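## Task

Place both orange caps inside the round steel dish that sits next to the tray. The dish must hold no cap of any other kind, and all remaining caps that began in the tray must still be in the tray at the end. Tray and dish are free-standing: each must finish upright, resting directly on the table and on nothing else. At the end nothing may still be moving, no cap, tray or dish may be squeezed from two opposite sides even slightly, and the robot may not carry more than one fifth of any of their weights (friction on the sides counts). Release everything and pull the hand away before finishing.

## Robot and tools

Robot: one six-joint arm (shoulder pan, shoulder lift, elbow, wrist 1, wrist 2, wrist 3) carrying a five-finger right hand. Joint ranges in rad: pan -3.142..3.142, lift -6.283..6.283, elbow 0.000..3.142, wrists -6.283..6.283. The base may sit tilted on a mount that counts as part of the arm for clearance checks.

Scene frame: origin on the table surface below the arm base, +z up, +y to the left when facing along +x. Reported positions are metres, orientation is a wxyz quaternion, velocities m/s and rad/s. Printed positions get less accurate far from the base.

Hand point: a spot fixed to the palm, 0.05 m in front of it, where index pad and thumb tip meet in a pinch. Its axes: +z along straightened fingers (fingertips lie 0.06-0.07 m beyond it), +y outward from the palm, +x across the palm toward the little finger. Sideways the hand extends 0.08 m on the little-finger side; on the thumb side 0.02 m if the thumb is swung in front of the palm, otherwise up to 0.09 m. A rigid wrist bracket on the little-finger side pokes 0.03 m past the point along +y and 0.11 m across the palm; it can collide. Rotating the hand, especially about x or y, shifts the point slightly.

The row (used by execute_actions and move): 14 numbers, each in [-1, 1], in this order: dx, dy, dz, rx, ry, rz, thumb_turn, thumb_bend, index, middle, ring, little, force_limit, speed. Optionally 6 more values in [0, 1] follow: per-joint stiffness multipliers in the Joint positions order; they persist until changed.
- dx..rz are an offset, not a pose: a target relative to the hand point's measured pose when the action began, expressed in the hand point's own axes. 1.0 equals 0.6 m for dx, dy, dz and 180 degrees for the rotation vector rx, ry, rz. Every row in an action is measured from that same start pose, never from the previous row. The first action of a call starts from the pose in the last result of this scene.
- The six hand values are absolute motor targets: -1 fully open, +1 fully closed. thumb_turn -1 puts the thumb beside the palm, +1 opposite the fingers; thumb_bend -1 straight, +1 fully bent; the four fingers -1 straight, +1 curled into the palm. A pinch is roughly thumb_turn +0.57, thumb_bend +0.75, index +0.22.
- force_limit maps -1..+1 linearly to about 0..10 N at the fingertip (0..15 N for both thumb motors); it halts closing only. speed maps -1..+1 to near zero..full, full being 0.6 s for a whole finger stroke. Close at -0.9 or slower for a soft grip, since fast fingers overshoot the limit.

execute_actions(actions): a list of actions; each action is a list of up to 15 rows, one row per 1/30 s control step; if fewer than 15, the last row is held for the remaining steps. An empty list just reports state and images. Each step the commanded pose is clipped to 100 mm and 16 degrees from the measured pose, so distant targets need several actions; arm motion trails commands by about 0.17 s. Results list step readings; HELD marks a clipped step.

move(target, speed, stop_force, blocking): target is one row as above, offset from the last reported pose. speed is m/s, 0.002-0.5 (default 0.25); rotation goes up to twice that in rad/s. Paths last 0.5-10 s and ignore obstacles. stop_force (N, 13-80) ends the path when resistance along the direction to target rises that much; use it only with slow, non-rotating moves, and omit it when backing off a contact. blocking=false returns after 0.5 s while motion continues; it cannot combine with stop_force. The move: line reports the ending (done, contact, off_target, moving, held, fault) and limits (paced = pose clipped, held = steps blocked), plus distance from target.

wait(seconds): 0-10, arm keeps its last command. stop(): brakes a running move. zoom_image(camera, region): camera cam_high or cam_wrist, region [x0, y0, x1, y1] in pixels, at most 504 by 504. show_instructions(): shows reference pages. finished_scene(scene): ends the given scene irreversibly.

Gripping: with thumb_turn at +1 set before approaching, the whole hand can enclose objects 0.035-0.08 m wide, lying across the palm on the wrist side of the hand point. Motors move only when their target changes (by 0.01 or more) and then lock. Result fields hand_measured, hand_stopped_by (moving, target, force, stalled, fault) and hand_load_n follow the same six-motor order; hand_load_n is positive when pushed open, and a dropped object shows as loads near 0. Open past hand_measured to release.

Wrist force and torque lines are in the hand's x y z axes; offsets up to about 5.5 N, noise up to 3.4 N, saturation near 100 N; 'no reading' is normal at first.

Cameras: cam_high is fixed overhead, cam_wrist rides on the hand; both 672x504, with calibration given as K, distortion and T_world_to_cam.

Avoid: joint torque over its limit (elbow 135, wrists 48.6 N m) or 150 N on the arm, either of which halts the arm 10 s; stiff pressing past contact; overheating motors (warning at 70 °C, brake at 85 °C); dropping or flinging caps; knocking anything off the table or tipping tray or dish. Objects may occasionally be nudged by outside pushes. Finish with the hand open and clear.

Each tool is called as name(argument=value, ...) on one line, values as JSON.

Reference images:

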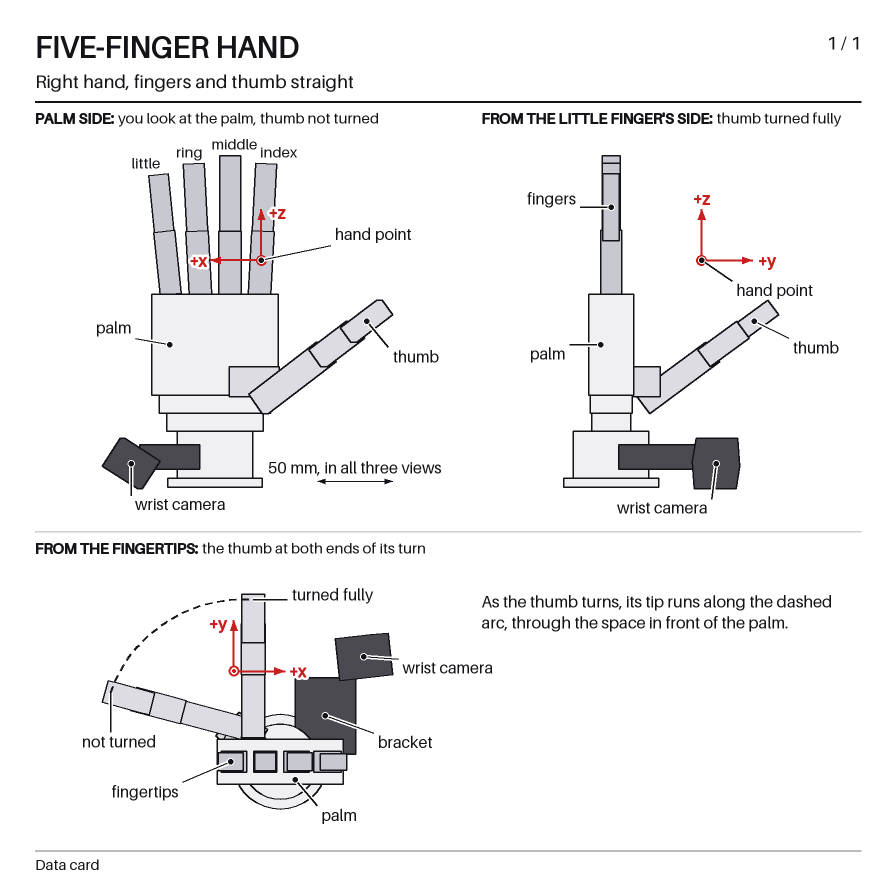

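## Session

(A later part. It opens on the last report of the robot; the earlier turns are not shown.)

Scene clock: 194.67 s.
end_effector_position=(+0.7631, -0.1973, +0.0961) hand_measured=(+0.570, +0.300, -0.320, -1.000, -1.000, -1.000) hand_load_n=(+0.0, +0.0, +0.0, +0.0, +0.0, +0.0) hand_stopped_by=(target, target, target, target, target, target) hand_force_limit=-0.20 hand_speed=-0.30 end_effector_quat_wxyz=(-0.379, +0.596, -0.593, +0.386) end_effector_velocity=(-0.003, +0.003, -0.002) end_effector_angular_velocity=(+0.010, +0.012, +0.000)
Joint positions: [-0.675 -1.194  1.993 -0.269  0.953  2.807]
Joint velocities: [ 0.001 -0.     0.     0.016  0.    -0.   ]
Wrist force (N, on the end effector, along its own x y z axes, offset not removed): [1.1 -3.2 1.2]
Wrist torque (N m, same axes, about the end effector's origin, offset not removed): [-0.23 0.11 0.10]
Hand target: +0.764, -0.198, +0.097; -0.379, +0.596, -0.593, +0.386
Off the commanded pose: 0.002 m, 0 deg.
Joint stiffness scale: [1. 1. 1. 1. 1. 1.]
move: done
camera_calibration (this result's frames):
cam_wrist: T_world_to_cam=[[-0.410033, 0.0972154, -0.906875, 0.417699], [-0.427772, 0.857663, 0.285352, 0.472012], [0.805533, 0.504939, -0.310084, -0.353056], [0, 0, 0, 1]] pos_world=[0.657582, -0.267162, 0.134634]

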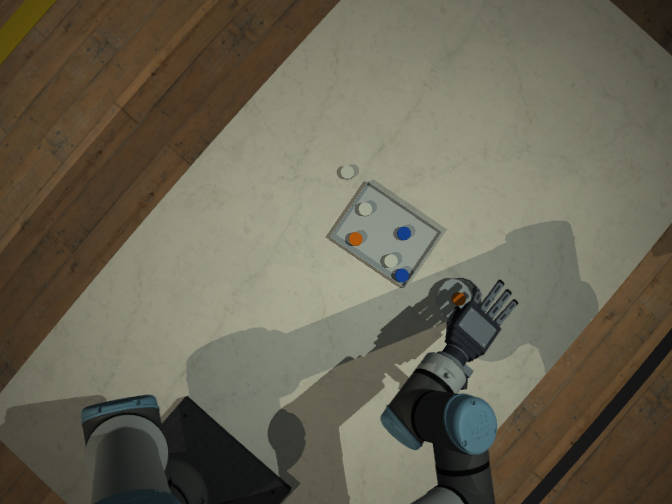

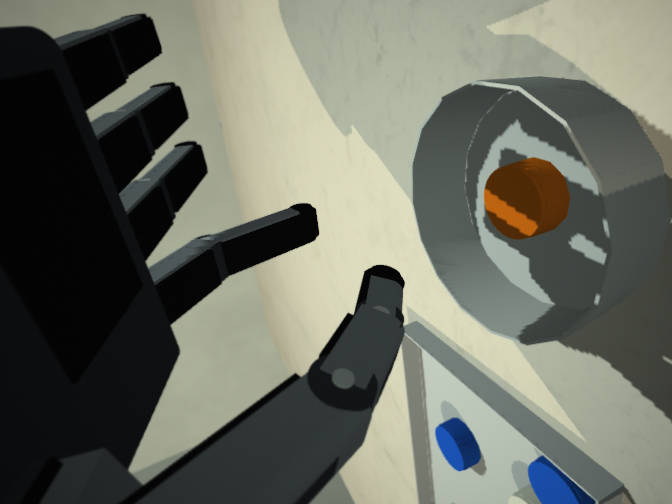

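move(target=[-0.4172, 0.0687, -0.0445, 0, -0.453, -0.2115, 0.57, 0.3, -0.32, -1, -1, -1, -0.2, -0.3], speed=0.2)

zoom_image(camera="cam_high", region=[280, 150, 500, 330])

Scene clock: 203.93 s.
end_effector_position=(+0.7224, +0.0529, +0.0679) hand_measured=(+0.570, +0.300, -0.320, -1.000, -1.000, -1.000) hand_load_n=(+0.0, +0.0, +0.0, +0.0, +0.0, +0.0) hand_stopped_by=(target, target, target, target, target, target) hand_force_limit=-0.20 hand_speed=-0.30 end_effector_quat_wxyz=(-0.534, +0.846, -0.002, +0.006) end_effector_velocity=(+0.000, -0.002, +0.003) end_effector_angular_velocity=(-0.001, -0.004, +0.020)
Joint positions: [-0.424 -0.695  1.571  1.417  0.605  0.739]
Joint velocities: [ 0.     0.    -0.007  0.024  0.013 -0.027]
Wrist force (N, on the end effector, along its own x y z axes, offset not removed): [-1.2 5.0 -2.1]
Wrist torque (N m, same axes, about the end effector's origin, offset not removed): [1.14 0.54 -0.03]
Hand target: +0.723, +0.053, +0.068; -0.533, +0.846, +0.001, +0.006
Off the commanded pose: 0.001 m, 0 deg.
Joint stiffness scale: [1. 1. 1. 1. 1. 1.]
move: done
camera_calibration (this result's frames):
cam_wrist: T_world_to_cam=[[-0.101876, -0.424895, -0.899492, 0.155697], [-0.860257, -0.416452, 0.294153, 0.627287], [-0.499579, 0.803761, -0.323092, 0.472481], [0, 0, 0, 1]] pos_world=[0.791532, -0.052372, 0.108185]

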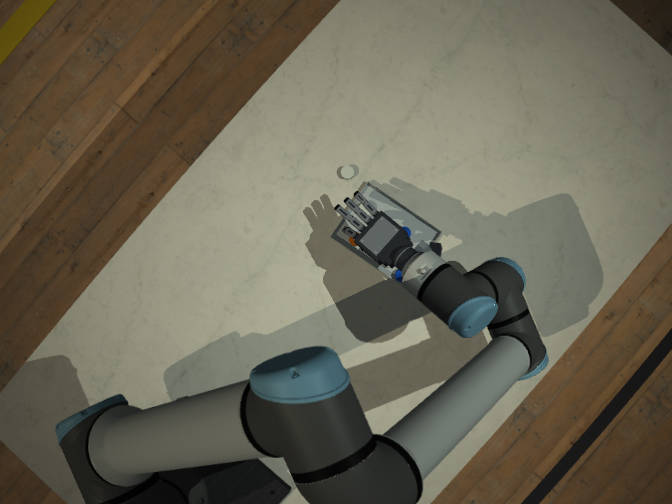

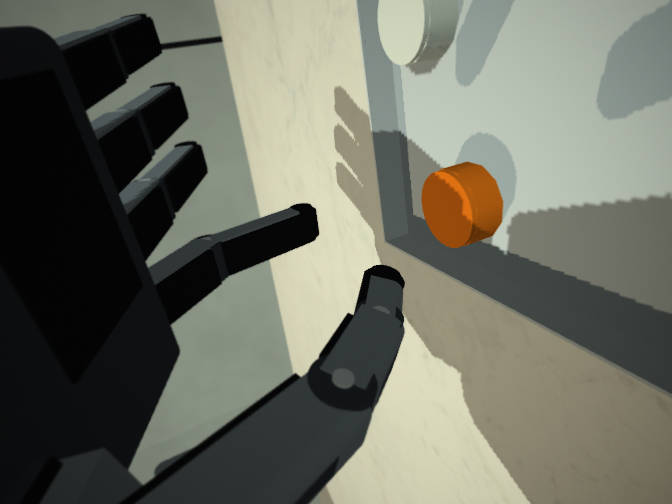

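Region (280, 150, 500, 330) of cam_high's 672x504 image, scaled by 2.291, with more detail than that image has; it fills the top 412 rows of this view, and the rest is white.

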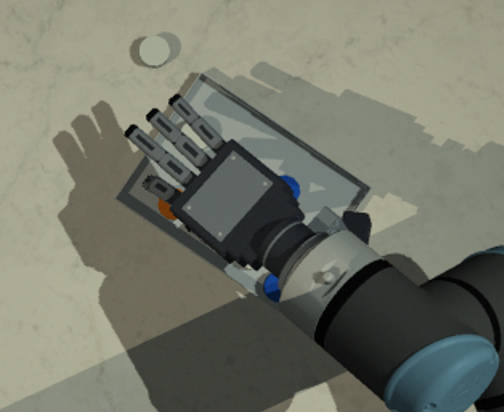

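move(target=[0, 0.0498, 0.0233, 0, 0, 0, 0.57, 0.3, -0.32, -1, -1, -1, -0.2, -0.3], speed=0.05)

Scene clock: 210.17 s.
end_effector_position=(+0.7208, +0.0533, +0.0350) hand_measured=(+0.570, +0.300, -0.320, -1.000, -1.000, -1.000) hand_load_n=(+0.0, +0.0, +0.0, +0.0, +0.0, +0.0) hand_stopped_by=(target, target, target, target, target, target) hand_force_limit=-0.20 hand_speed=-0.30 end_effector_quat_wxyz=(-0.534, +0.845, -0.002, +0.005) end_effector_velocity=(+0.003, -0.002, -0.000) end_effector_angular_velocity=(-0.005, -0.009, -0.001)
Joint positions: [-0.424 -0.654  1.568  1.383  0.606  0.737]
Joint velocities: [-0.001  0.    -0.006 -0.005  0.001  0.001]
Wrist force (N, on the end effector, along its own x y z axes, offset not removed): [0.3 1.2 -4.0]
Wrist torque (N m, same axes, about the end effector's origin, offset not removed): [0.74 0.23 0.20]
Hand target: +0.723, +0.053, +0.035; -0.534, +0.846, -0.002, +0.006
Off the commanded pose: 0.002 m, 0 deg.
Joint stiffness scale: [1. 1. 1. 1. 1. 1.]
move: done
camera_calibration (this result's frames):
cam_wrist: T_world_to_cam=[[-0.103515, -0.424226, -0.899621, 0.127245], [-0.858954, -0.4179, 0.295901, 0.63487], [-0.50148, 0.803363, -0.321131, 0.462143], [0, 0, 0, 1]] pos_world=[0.790251, -0.0519759, 0.0750219]

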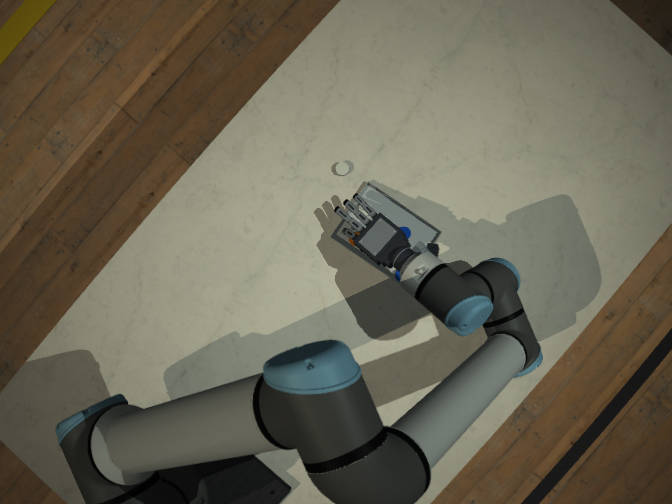

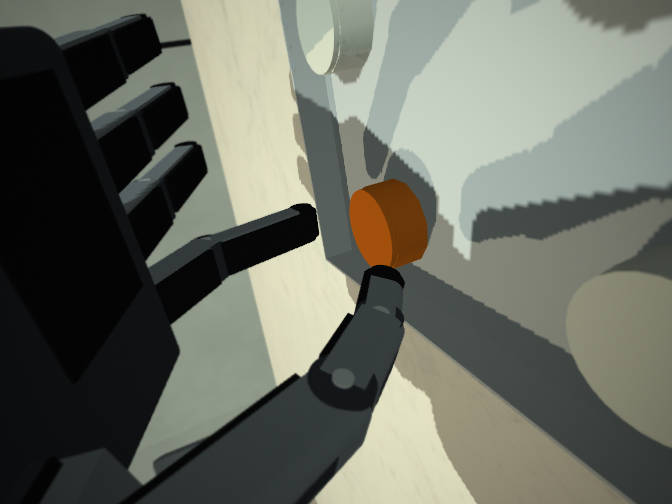

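move(target=[0.0067, 0.0235, 0.0128, 0, 0, 0, 0.57, 0.3, -0.32, -1, -1, -1, -0.2, -0.3], speed=0.02)

Scene clock: 218.90 s.
end_effector_position=(+0.7233, +0.0532, +0.0193) hand_measured=(+0.570, +0.300, -0.320, -1.000, -1.000, -1.000) hand_load_n=(+0.0, +0.0, +0.0, +0.0, +0.0, +0.0) hand_stopped_by=(target, target, target, target, target, target) hand_force_limit=-0.20 hand_speed=-0.30 end_effector_quat_wxyz=(-0.534, +0.845, -0.003, +0.004) end_effector_velocity=(+0.001, +0.000, -0.000) end_effector_angular_velocity=(-0.002, -0.003, +0.001)
Joint positions: [-0.423 -0.631  1.557  1.37   0.605  0.74 ]
Joint velocities: [ 0.001 -0.    -0.001 -0.003  0.001  0.001]
Wrist force (N, on the end effector, along its own x y z axes, offset not removed): [-2.5 2.2 -2.9]
Wrist torque (N m, same axes, about the end effector's origin, offset not removed): [0.89 0.85 0.06]
Hand target: +0.725, +0.054, +0.019; -0.534, +0.845, -0.002, +0.005
Off the commanded pose: 0.002 m, 0 deg.
Joint stiffness scale: [1. 1. 1. 1. 1. 1.]
move: done
camera_calibration (this result's frames):
cam_wrist: T_world_to_cam=[[-0.105479, -0.423614, -0.899681, 0.114744], [-0.858678, -0.417507, 0.297255, 0.641363], [-0.501544, 0.80389, -0.319709, 0.458392], [0, 0, 0, 1]] pos_world=[0.792731, -0.0521164, 0.059137]

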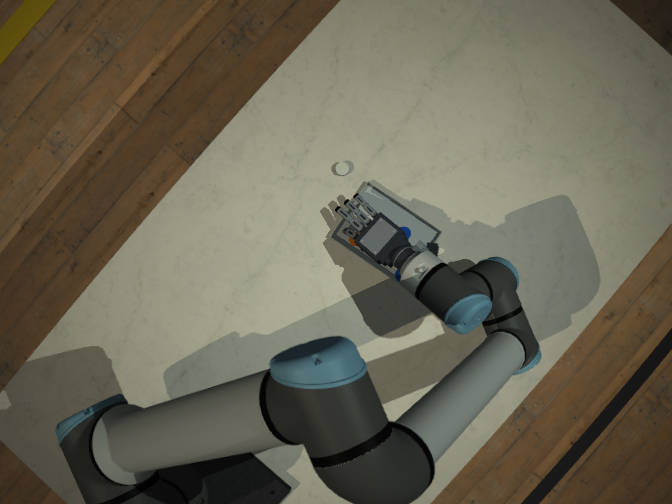

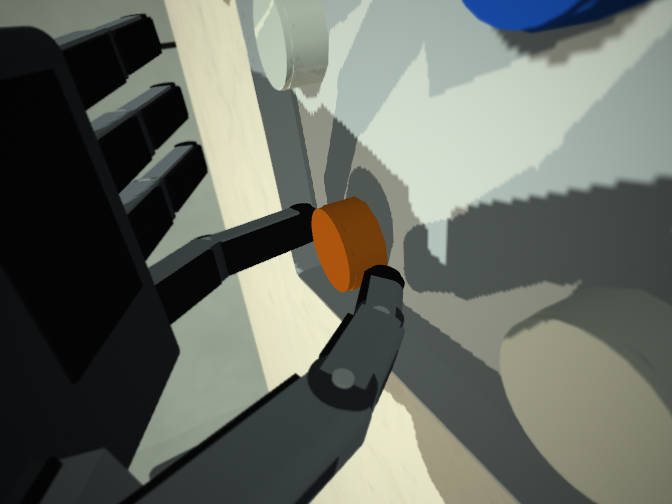

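execute_actions(actions=[[[0,0,0,0,0,0,0.57,0.3,0.3,-1,-1,-1,-0.2,-0.7]],[[0,0,0,0,0,0,0.57,0.3,0.3,-1,-1,-1,-0.2,-0.7]]])

Scene clock: 222.20 s.
end_effector_position=(+0.7236, +0.0531, +0.0194) hand_measured=(+0.570, +0.298, -0.090, -1.000, -1.000, -1.000) hand_load_n=(+0.0, +3.5, +7.0, +0.0, +0.0, +0.0) hand_stopped_by=(target, target, force, target, target, target) hand_force_limit=-0.20 hand_speed=-0.70 end_effector_quat_wxyz=(-0.534, +0.845, -0.003, +0.004) end_effector_velocity=(-0.000, -0.000, -0.001) end_effector_angular_velocity=(-0.001, -0.000, +0.000)
Joint positions: [-0.423 -0.631  1.556  1.37   0.605  0.74 ]
Joint velocities: [-0.001  0.001  0.    -0.001  0.001 -0.   ]
Wrist force (N, on the end effector, along its own x y z axes, offset not removed): [-2.2 -5.5 -4.8]
Wrist torque (N m, same axes, about the end effector's origin, offset not removed): [0.03 0.90 -0.22]
Hand target: +0.724, +0.053, +0.019; -0.534, +0.845, -0.003, +0.005
Off the commanded pose: 0.000 m, 0 deg.
Joint stiffness scale: [1. 1. 1. 1. 1. 1.]
Step readings (end_effector_position; steps 1 to 15: 1st action; 16 to 30: 2nd action):
0: (+0.7236, +0.0531, +0.0194)
1: (+0.7236, +0.0531, +0.0194)
2: (+0.7236, +0.0531, +0.0194)
4: (+0.7236, +0.0531, +0.0194)
8: (+0.7236, +0.0531, +0.0194)
15: (+0.7236, +0.0531, +0.0194)
16: (+0.7236, +0.0531, +0.0194)
17: (+0.7236, +0.0531, +0.0194)
19: (+0.7236, +0.0531, +0.0194)
23: (+0.7236, +0.0531, +0.0194)
30: end_effector_position above
camera_calibration (this result's frames):
cam_wrist: T_world_to_cam=[[-0.105293, -0.423707, -0.899659, 0.114693], [-0.858794, -0.417388, 0.297085, 0.641578], [-0.501384, 0.803902, -0.319929, 0.458516], [0, 0, 0, 1]] pos_world=[0.792952, -0.0522187, 0.059274]

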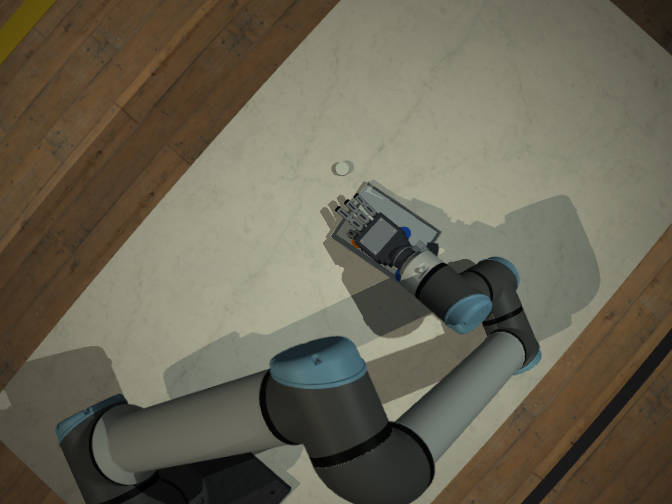

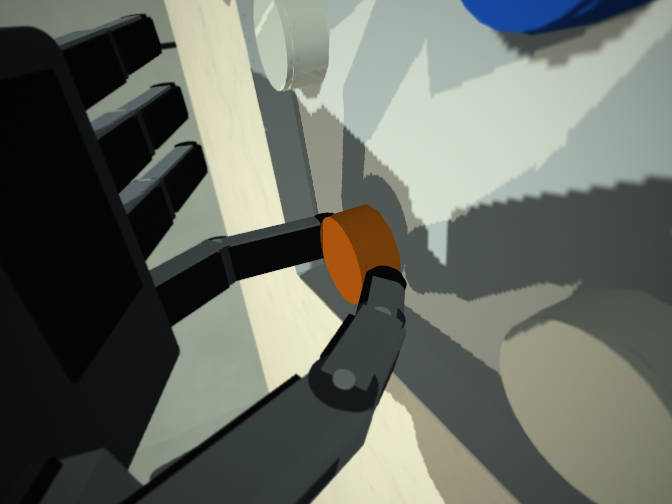

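move(target=[0, -0.0906, -0.0423, 0, 0, 0, 0.57, 0.3, 0.3, -1, -1, -1, -0.2, -0.7], speed=0.06)

Scene clock: 229.07 s.
end_effector_position=(+0.7251, +0.0527, +0.0796) hand_measured=(+0.570, +0.298, -0.090, -1.000, -1.000, -1.000) hand_load_n=(+0.0, +5.0, +6.5, +0.0, +0.0, +0.0) hand_stopped_by=(target, target, force, target, target, target) hand_force_limit=-0.20 hand_speed=-0.70 end_effector_quat_wxyz=(-0.533, +0.846, -0.001, +0.006) end_effector_velocity=(-0.003, +0.002, +0.000) end_effector_angular_velocity=(+0.005, +0.011, +0.001)
Joint positions: [-0.423 -0.707  1.565  1.433  0.605  0.74 ]
Joint velocities: [ 0.     0.     0.006  0.006  0.001 -0.   ]
Wrist force (N, on the end effector, along its own x y z axes, offset not removed): [2.9 3.2 -3.9]
Wrist torque (N m, same axes, about the end effector's origin, offset not removed): [1.12 -0.07 0.38]
Hand target: +0.723, +0.054, +0.079; -0.534, +0.845, -0.003, +0.004
Off the commanded pose: 0.002 m, 0 deg.
Joint stiffness scale: [1. 1. 1. 1. 1. 1.]
move: done
camera_calibration (this result's frames):
cam_wrist: T_world_to_cam=[[-0.101362, -0.425568, -0.899232, 0.16601], [-0.860074, -0.416796, 0.2942, 0.625955], [-0.499998, 0.803227, -0.323773, 0.478197], [0, 0, 0, 1]] pos_world=[0.794293, -0.0525566, 0.119952]

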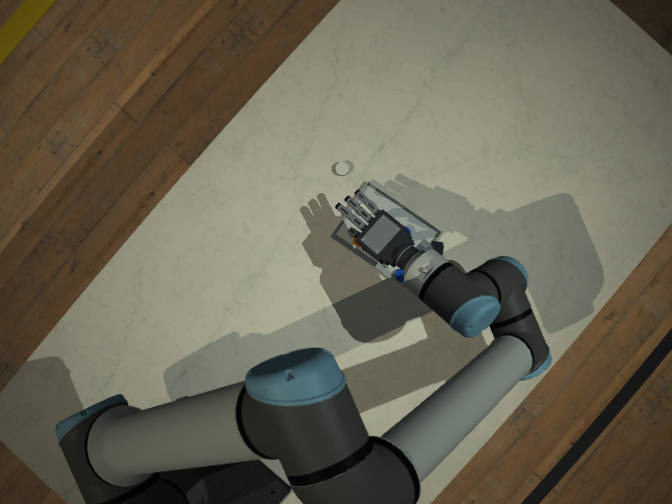

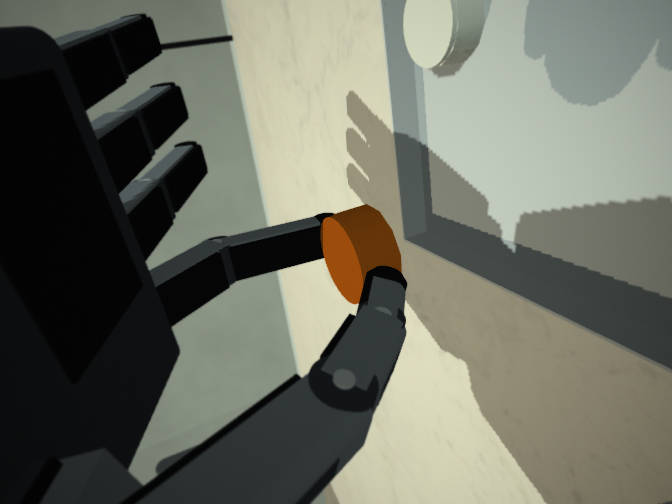

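move(target=[0.0317, 0.1817, -0.3891, 0, 0, 0, 0.57, 0.3, 0.3, -1, -1, -1, -0.2, -0.7], speed=0.15)

zoom_image(camera="cam_high", region=[340, 180, 560, 360])

Scene clock: 240.57 s.
end_effector_position=(+0.7409, -0.2047, +0.0825) hand_measured=(+0.570, +0.298, -0.090, -1.000, -1.000, -1.000) hand_load_n=(+0.0, +5.0, +6.5, +0.0, +0.0, +0.0) hand_stopped_by=(target, target, force, target, target, target) hand_force_limit=-0.20 hand_speed=-0.70 end_effector_quat_wxyz=(-0.534, +0.846, -0.003, +0.007) end_effector_velocity=(+0.002, -0.003, +0.004) end_effector_angular_velocity=(-0.002, -0.002, +0.006)
Joint positions: [-0.682 -0.587  1.335  1.752  0.795  0.47 ]
Joint velocities: [-0.    -0.    -0.01   0.011  0.005 -0.005]
Wrist force (N, on the end effector, along its own x y z axes, offset not removed): [3.2 0.6 -2.0]
Wrist torque (N m, same axes, about the end effector's origin, offset not removed): [0.60 -0.28 0.24]
Hand target: +0.742, -0.205, +0.082; -0.533, +0.846, -0.002, +0.006
Off the commanded pose: 0.001 m, 0 deg.
Joint stiffness scale: [1. 1. 1. 1. 1. 1.]
move: done
camera_calibration (this result's frames):
cam_wrist: T_world_to_cam=[[-0.104053, -0.424671, -0.899349, 0.062873], [-0.861145, -0.413942, 0.295096, 0.532747], [-0.497597, 0.805175, -0.322631, 0.692273], [0, 0, 0, 1]] pos_world=[0.809787, -0.310174, 0.122682]

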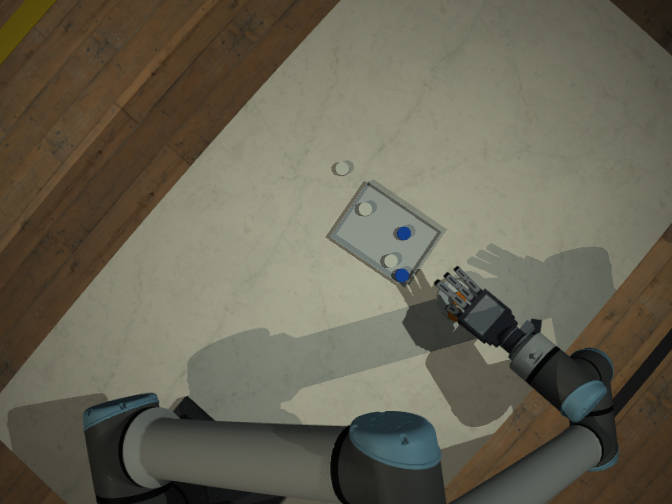

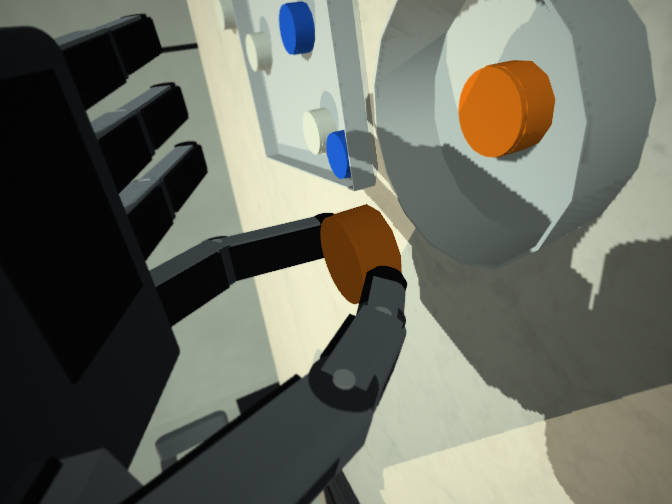

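Region (340, 180, 560, 360) of cam_high's 672x504 image, scaled by 2.291, with more detail than that image has; it fills the top 412 rows of this view, and the rest is white.

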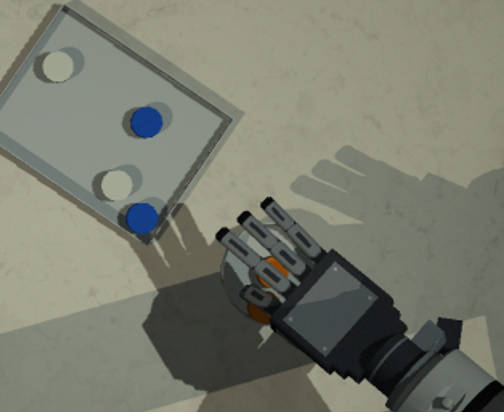

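move(target=[0.002, 0.0755, 0.0353, 0, 0, 0, 0.57, 0.3, 0.3, -1, -1, -1, -0.2, -0.7], speed=0.05)

Scene clock: 248.63 s.
end_effector_position=(+0.7413, -0.2052, +0.0342) hand_measured=(+0.570, +0.298, -0.090, -1.000, -1.000, -1.000) hand_load_n=(+0.0, +4.0, +7.0, +0.0, +0.0, +0.0) hand_stopped_by=(target, target, force, target, target, target) hand_force_limit=-0.20 hand_speed=-0.70 end_effector_quat_wxyz=(-0.534, +0.845, -0.004, +0.006) end_effector_velocity=(+0.001, +0.000, -0.001) end_effector_angular_velocity=(-0.003, -0.005, +0.003)
Joint positions: [-0.682 -0.529  1.322  1.709  0.794  0.47 ]
Joint velocities: [ 0.001  0.001 -0.002 -0.003  0.001 -0.002]
Wrist force (N, on the end effector, along its own x y z axes, offset not removed): [-0.2 -3.6 -5.3]
Wrist torque (N m, same axes, about the end effector's origin, offset not removed): [0.32 0.55 0.13]
Hand target: +0.742, -0.205, +0.032; -0.534, +0.846, -0.003, +0.007
Off the commanded pose: 0.002 m, 0 deg.
Joint stiffness scale: [1. 1. 1. 1. 1. 1.]
move: done
camera_calibration (this result's frames):
cam_wrist: T_world_to_cam=[[-0.104764, -0.42347, -0.899832, 0.0201076], [-0.861037, -0.414132, 0.295143, 0.547055], [-0.497633, 0.805709, -0.321237, 0.677439], [0, 0, 0, 1]] pos_world=[0.810257, -0.310751, 0.074253]

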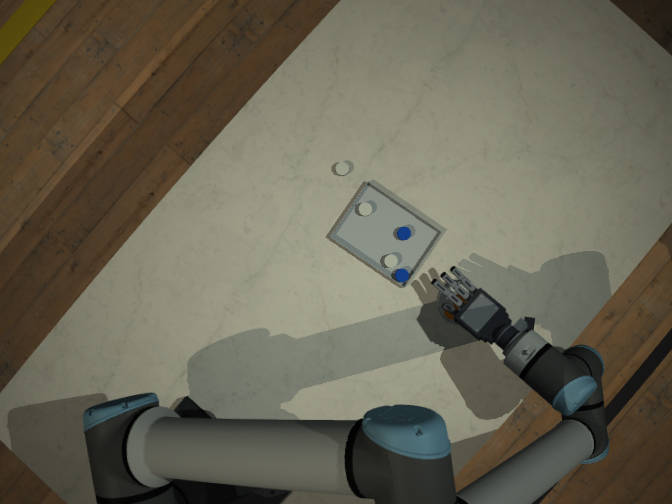

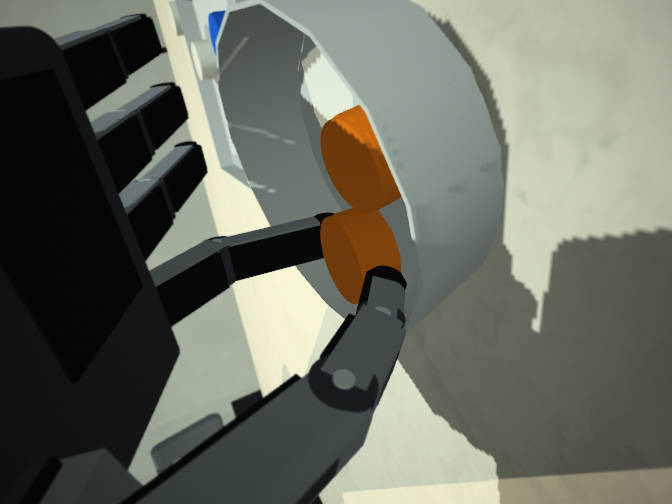

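move(target=[0.002, 0.0090, 0.0042, 0, 0, 0, 0.57, 0.3, 0.3, -1, -1, -1, -0.2, -0.7], speed=0.02)

execute_actions(actions=[[[0,0,0,0,0,0,0.57,0.3,-0.3,-1,-1,-1,-0.2,-0.3]],[[0,0,0,0,0,0,0.57,0.3,-0.3,-1,-1,-1,-0.2,-0.3]]])

move(target=[0, -0.151, -0.0705, 0, 0, 0, 0.57, 0.3, -0.3, -1, -1, -1, -0.2, -0.3], speed=0.1)

zoom_image(camera="cam_high", region=[300, 150, 520, 330])

Scene clock: 253.97 s.
end_effector_position=(+0.7415, -0.2052, +0.0298) hand_measured=(+0.570, +0.298, -0.090, -1.000, -1.000, -1.000) hand_load_n=(+0.0, +4.0, +7.0, +0.0, +0.0, +0.0) hand_stopped_by=(target, target, force, target, target, target) hand_force_limit=-0.20 hand_speed=-0.70 end_effector_quat_wxyz=(-0.535, +0.845, -0.004, +0.006) end_effector_velocity=(+0.001, +0.000, +0.001) end_effector_angular_velocity=(+0.000, +0.000, -0.003)
Joint positions: [-0.682 -0.523  1.32   1.706  0.794  0.47 ]
Joint velocities: [ 0.    -0.    -0.001 -0.    -0.002  0.002]
Wrist force (N, on the end effector, along its own x y z axes, offset not removed): [1.8 -2.3 0.7]
Wrist torque (N m, same axes, about the end effector's origin, offset not removed): [0.28 -0.10 0.32]
Hand target: +0.743, -0.205, +0.028; -0.534, +0.845, -0.004, +0.006
Off the commanded pose: 0.002 m, 0 deg.
Joint stiffness scale: [1. 1. 1. 1. 1. 1.]
move: done
camera_calibration (this result's frames):
cam_wrist: T_world_to_cam=[[-0.105935, -0.422402, -0.900197, 0.0171895], [-0.86074, -0.414342, 0.295715, 0.548157], [-0.4979, 0.806162, -0.319685, 0.676375], [0, 0, 0, 1]] pos_world=[0.810409, -0.310882, 0.0696021]

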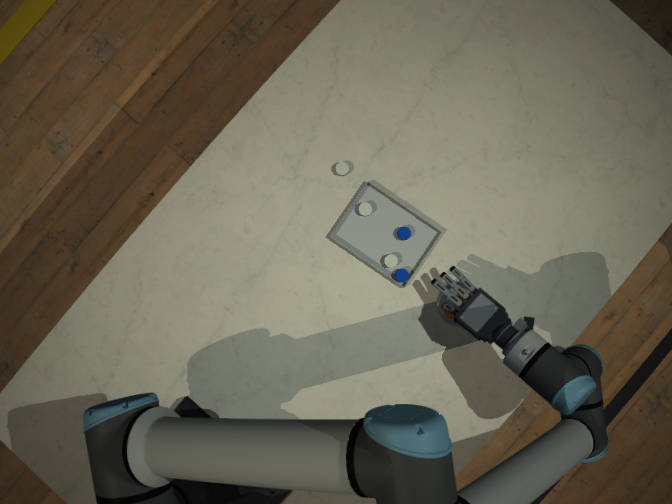

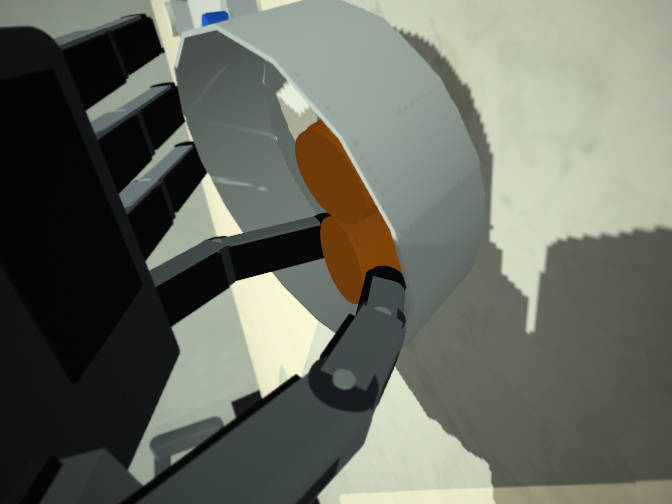

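Scene clock: 254.97 s.
end_effector_position=(+0.7415, -0.2053, +0.0300) hand_measured=(+0.570, +0.300, -0.300, -1.000, -1.000, -1.000) hand_load_n=(+0.0, -1.0, +0.0, +0.0, +0.0, +0.0) hand_stopped_by=(target, target, target, target, target, target) hand_force_limit=-0.20 hand_speed=-0.30 end_effector_quat_wxyz=(-0.535, +0.845, -0.004, +0.006) end_effector_velocity=(+0.000, +0.001, -0.000) end_effector_angular_velocity=(-0.000, -0.002, +0.001)
Joint positions: [-0.682 -0.523  1.32   1.707  0.794  0.47 ]
Joint velocities: [ 0.001  0.    -0.    -0.001 -0.    -0.001]
Wrist force (N, on the end effector, along its own x y z axes, offset not removed): [-0.6 -3.5 -2.4]
Wrist torque (N m, same axes, about the end effector's origin, offset not removed): [0.27 0.34 -0.08]
Hand target: +0.742, -0.205, +0.030; -0.535, +0.845, -0.004, +0.006
Off the commanded pose: 0.000 m, 0 deg.
Joint stiffness scale: [1. 1. 1. 1. 1. 1.]
Step readings (end_effector_position; steps 1 to 15: 1st action; 16 to 30: 2nd action):
0: (+0.7415, -0.2052, +0.0298)
1: (+0.7415, -0.2053, +0.0298)
2: (+0.7415, -0.2053, +0.0298)
4: (+0.7415, -0.2053, +0.0298)
8: (+0.7415, -0.2053, +0.0298)
15: (+0.7415, -0.2053, +0.0300)
16: (+0.7415, -0.2053, +0.0300)
17: (+0.7415, -0.2053, +0.0300)
19: (+0.7415, -0.2053, +0.0300)
23: (+0.7415, -0.2053, +0.0300)
30: end_effector_position above
camera_calibration (this result's frames):
cam_wrist: T_world_to_cam=[[-0.106224, -0.422145, -0.900283, 0.0176612], [-0.860657, -0.414406, 0.295865, 0.548032], [-0.497981, 0.806263, -0.319302, 0.676551], [0, 0, 0, 1]] pos_world=[0.810454, -0.310915, 0.0697809]

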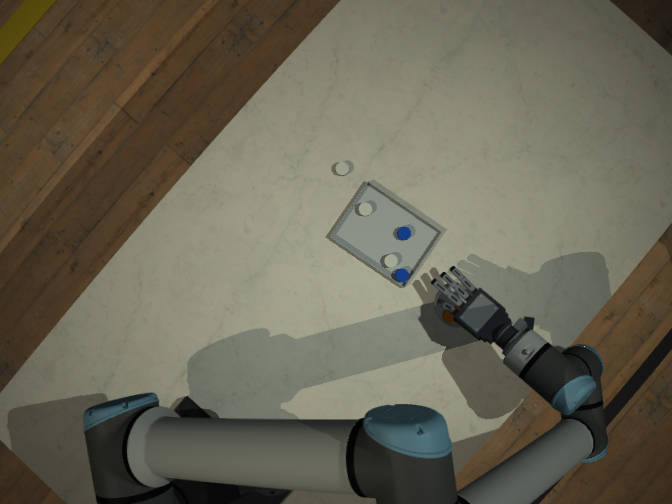

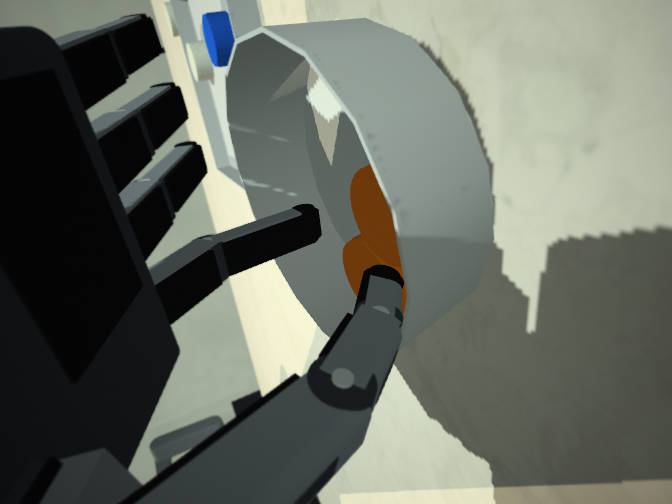

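Scene clock: 256.50 s.
end_effector_position=(+0.7424, -0.2054, +0.1311) hand_measured=(+0.570, +0.300, -0.300, -1.000, -1.000, -1.000) hand_load_n=(+0.0, +0.0, +0.0, +0.0, +0.0, +0.0) hand_stopped_by=(target, target, target, target, target, target) hand_force_limit=-0.20 hand_speed=-0.30 end_effector_quat_wxyz=(-0.533, +0.846, -0.003, +0.008) end_effector_velocity=(-0.002, +0.002, +0.000) end_effector_angular_velocity=(+0.008, +0.008, +0.000)
Joint positions: [-0.682 -0.639  1.334  1.803  0.794  0.47 ]
Joint velocities: [ 0.     0.     0.006  0.006 -0.    -0.001]
Wrist force (N, on the end effector, along its own x y z axes, offset not removed): [0.5 -4.6 -1.6]
Wrist torque (N m, same axes, about the end effector's origin, offset not removed): [-0.28 0.19 0.05]
Hand target: +0.741, -0.205, +0.130; -0.535, +0.845, -0.004, +0.006
Off the commanded pose: 0.002 m, 0 deg.
Joint stiffness scale: [1. 1. 1. 1. 1. 1.]
move: done
camera_calibration (this result's frames):
cam_wrist: T_world_to_cam=[[-0.102351, -0.425417, -0.899191, 0.104961], [-0.861912, -0.413357, 0.293672, 0.520278], [-0.49662, 0.805082, -0.324364, 0.708816], [0, 0, 0, 1]] pos_world=[0.811189, -0.310941, 0.171503]

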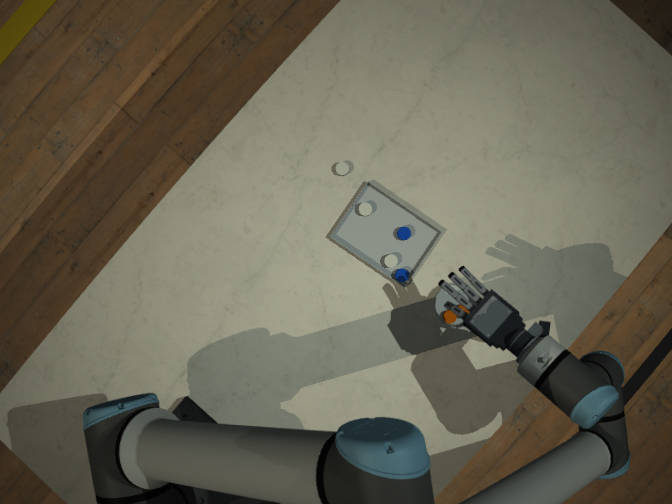

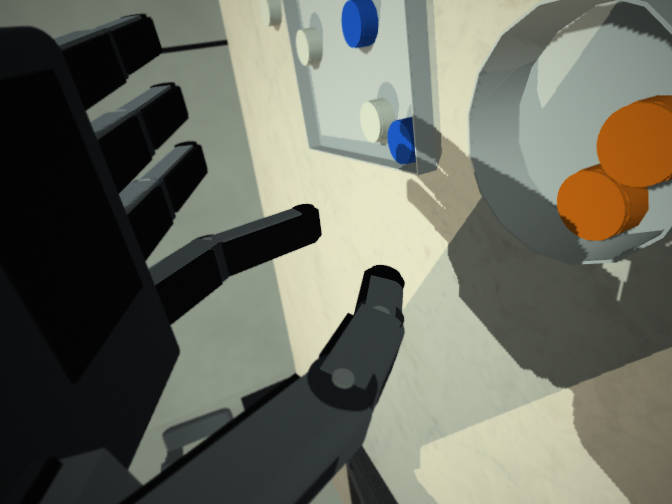

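Region (300, 150, 520, 330) of cam_high's 672x504 image, scaled by 2.291, with more detail than that image has; it fills the top 412 rows of this view, and the rest is white.

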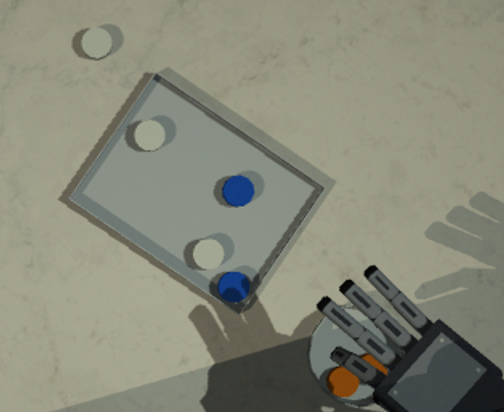

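wait(seconds=1)

finished_scene(scene=1)

Scene clock: 259.70 s.
end_effector_position=(+0.7423, -0.2053, +0.1312) hand_measured=(+0.570, +0.300, -0.300, -1.000, -1.000, -1.000) hand_load_n=(+0.0, +0.0, +0.0, +0.0, +0.0, +0.0) hand_stopped_by=(target, target, target, target, target, target) hand_force_limit=-0.20 hand_speed=-0.30 end_effector_quat_wxyz=(-0.534, +0.846, -0.003, +0.007) end_effector_velocity=(+0.000, -0.000, +0.000) end_effector_angular_velocity=(+0.000, -0.001, +0.001)
Joint positions: [-0.682 -0.639  1.335  1.804  0.794  0.47 ]
Joint velocities: [-0.     0.    -0.     0.001  0.    -0.002]
Wrist force (N, on the end effector, along its own x y z axes, offset not removed): [2.5 0.7 -2.3]
Wrist torque (N m, same axes, about the end effector's origin, offset not removed): [0.68 -0.03 0.32]
Hand target: +0.741, -0.205, +0.130; -0.535, +0.845, -0.004, +0.006
Off the commanded pose: 0.002 m, 0 deg.
Joint stiffness scale: [1. 1. 1. 1. 1. 1.]
wait: 1.00 s; at rest from the start
camera_calibration (this result's frames):
cam_wrist: T_world_to_cam=[[-0.103113, -0.424773, -0.899408, 0.105832], [-0.861666, -0.413563, 0.294104, 0.519886], [-0.49689, 0.805316, -0.323369, 0.708796], [0, 0, 0, 1]] pos_world=[0.811074, -0.310844, 0.171488]

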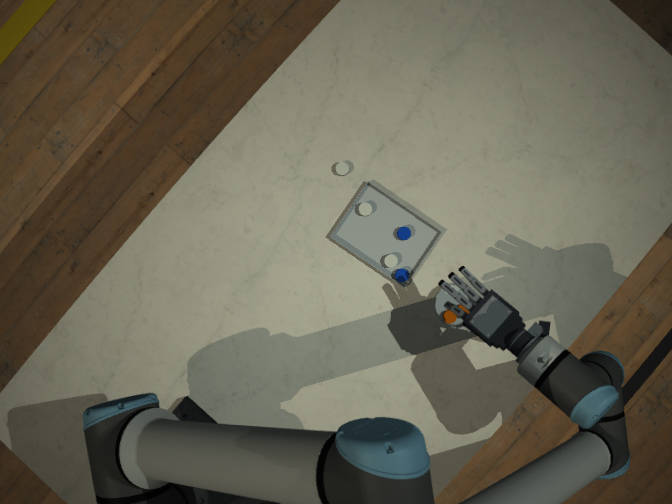

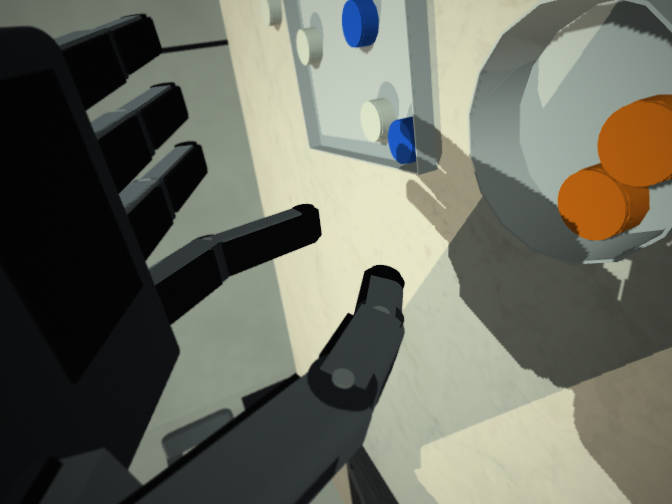

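The scene is finished: the task was done.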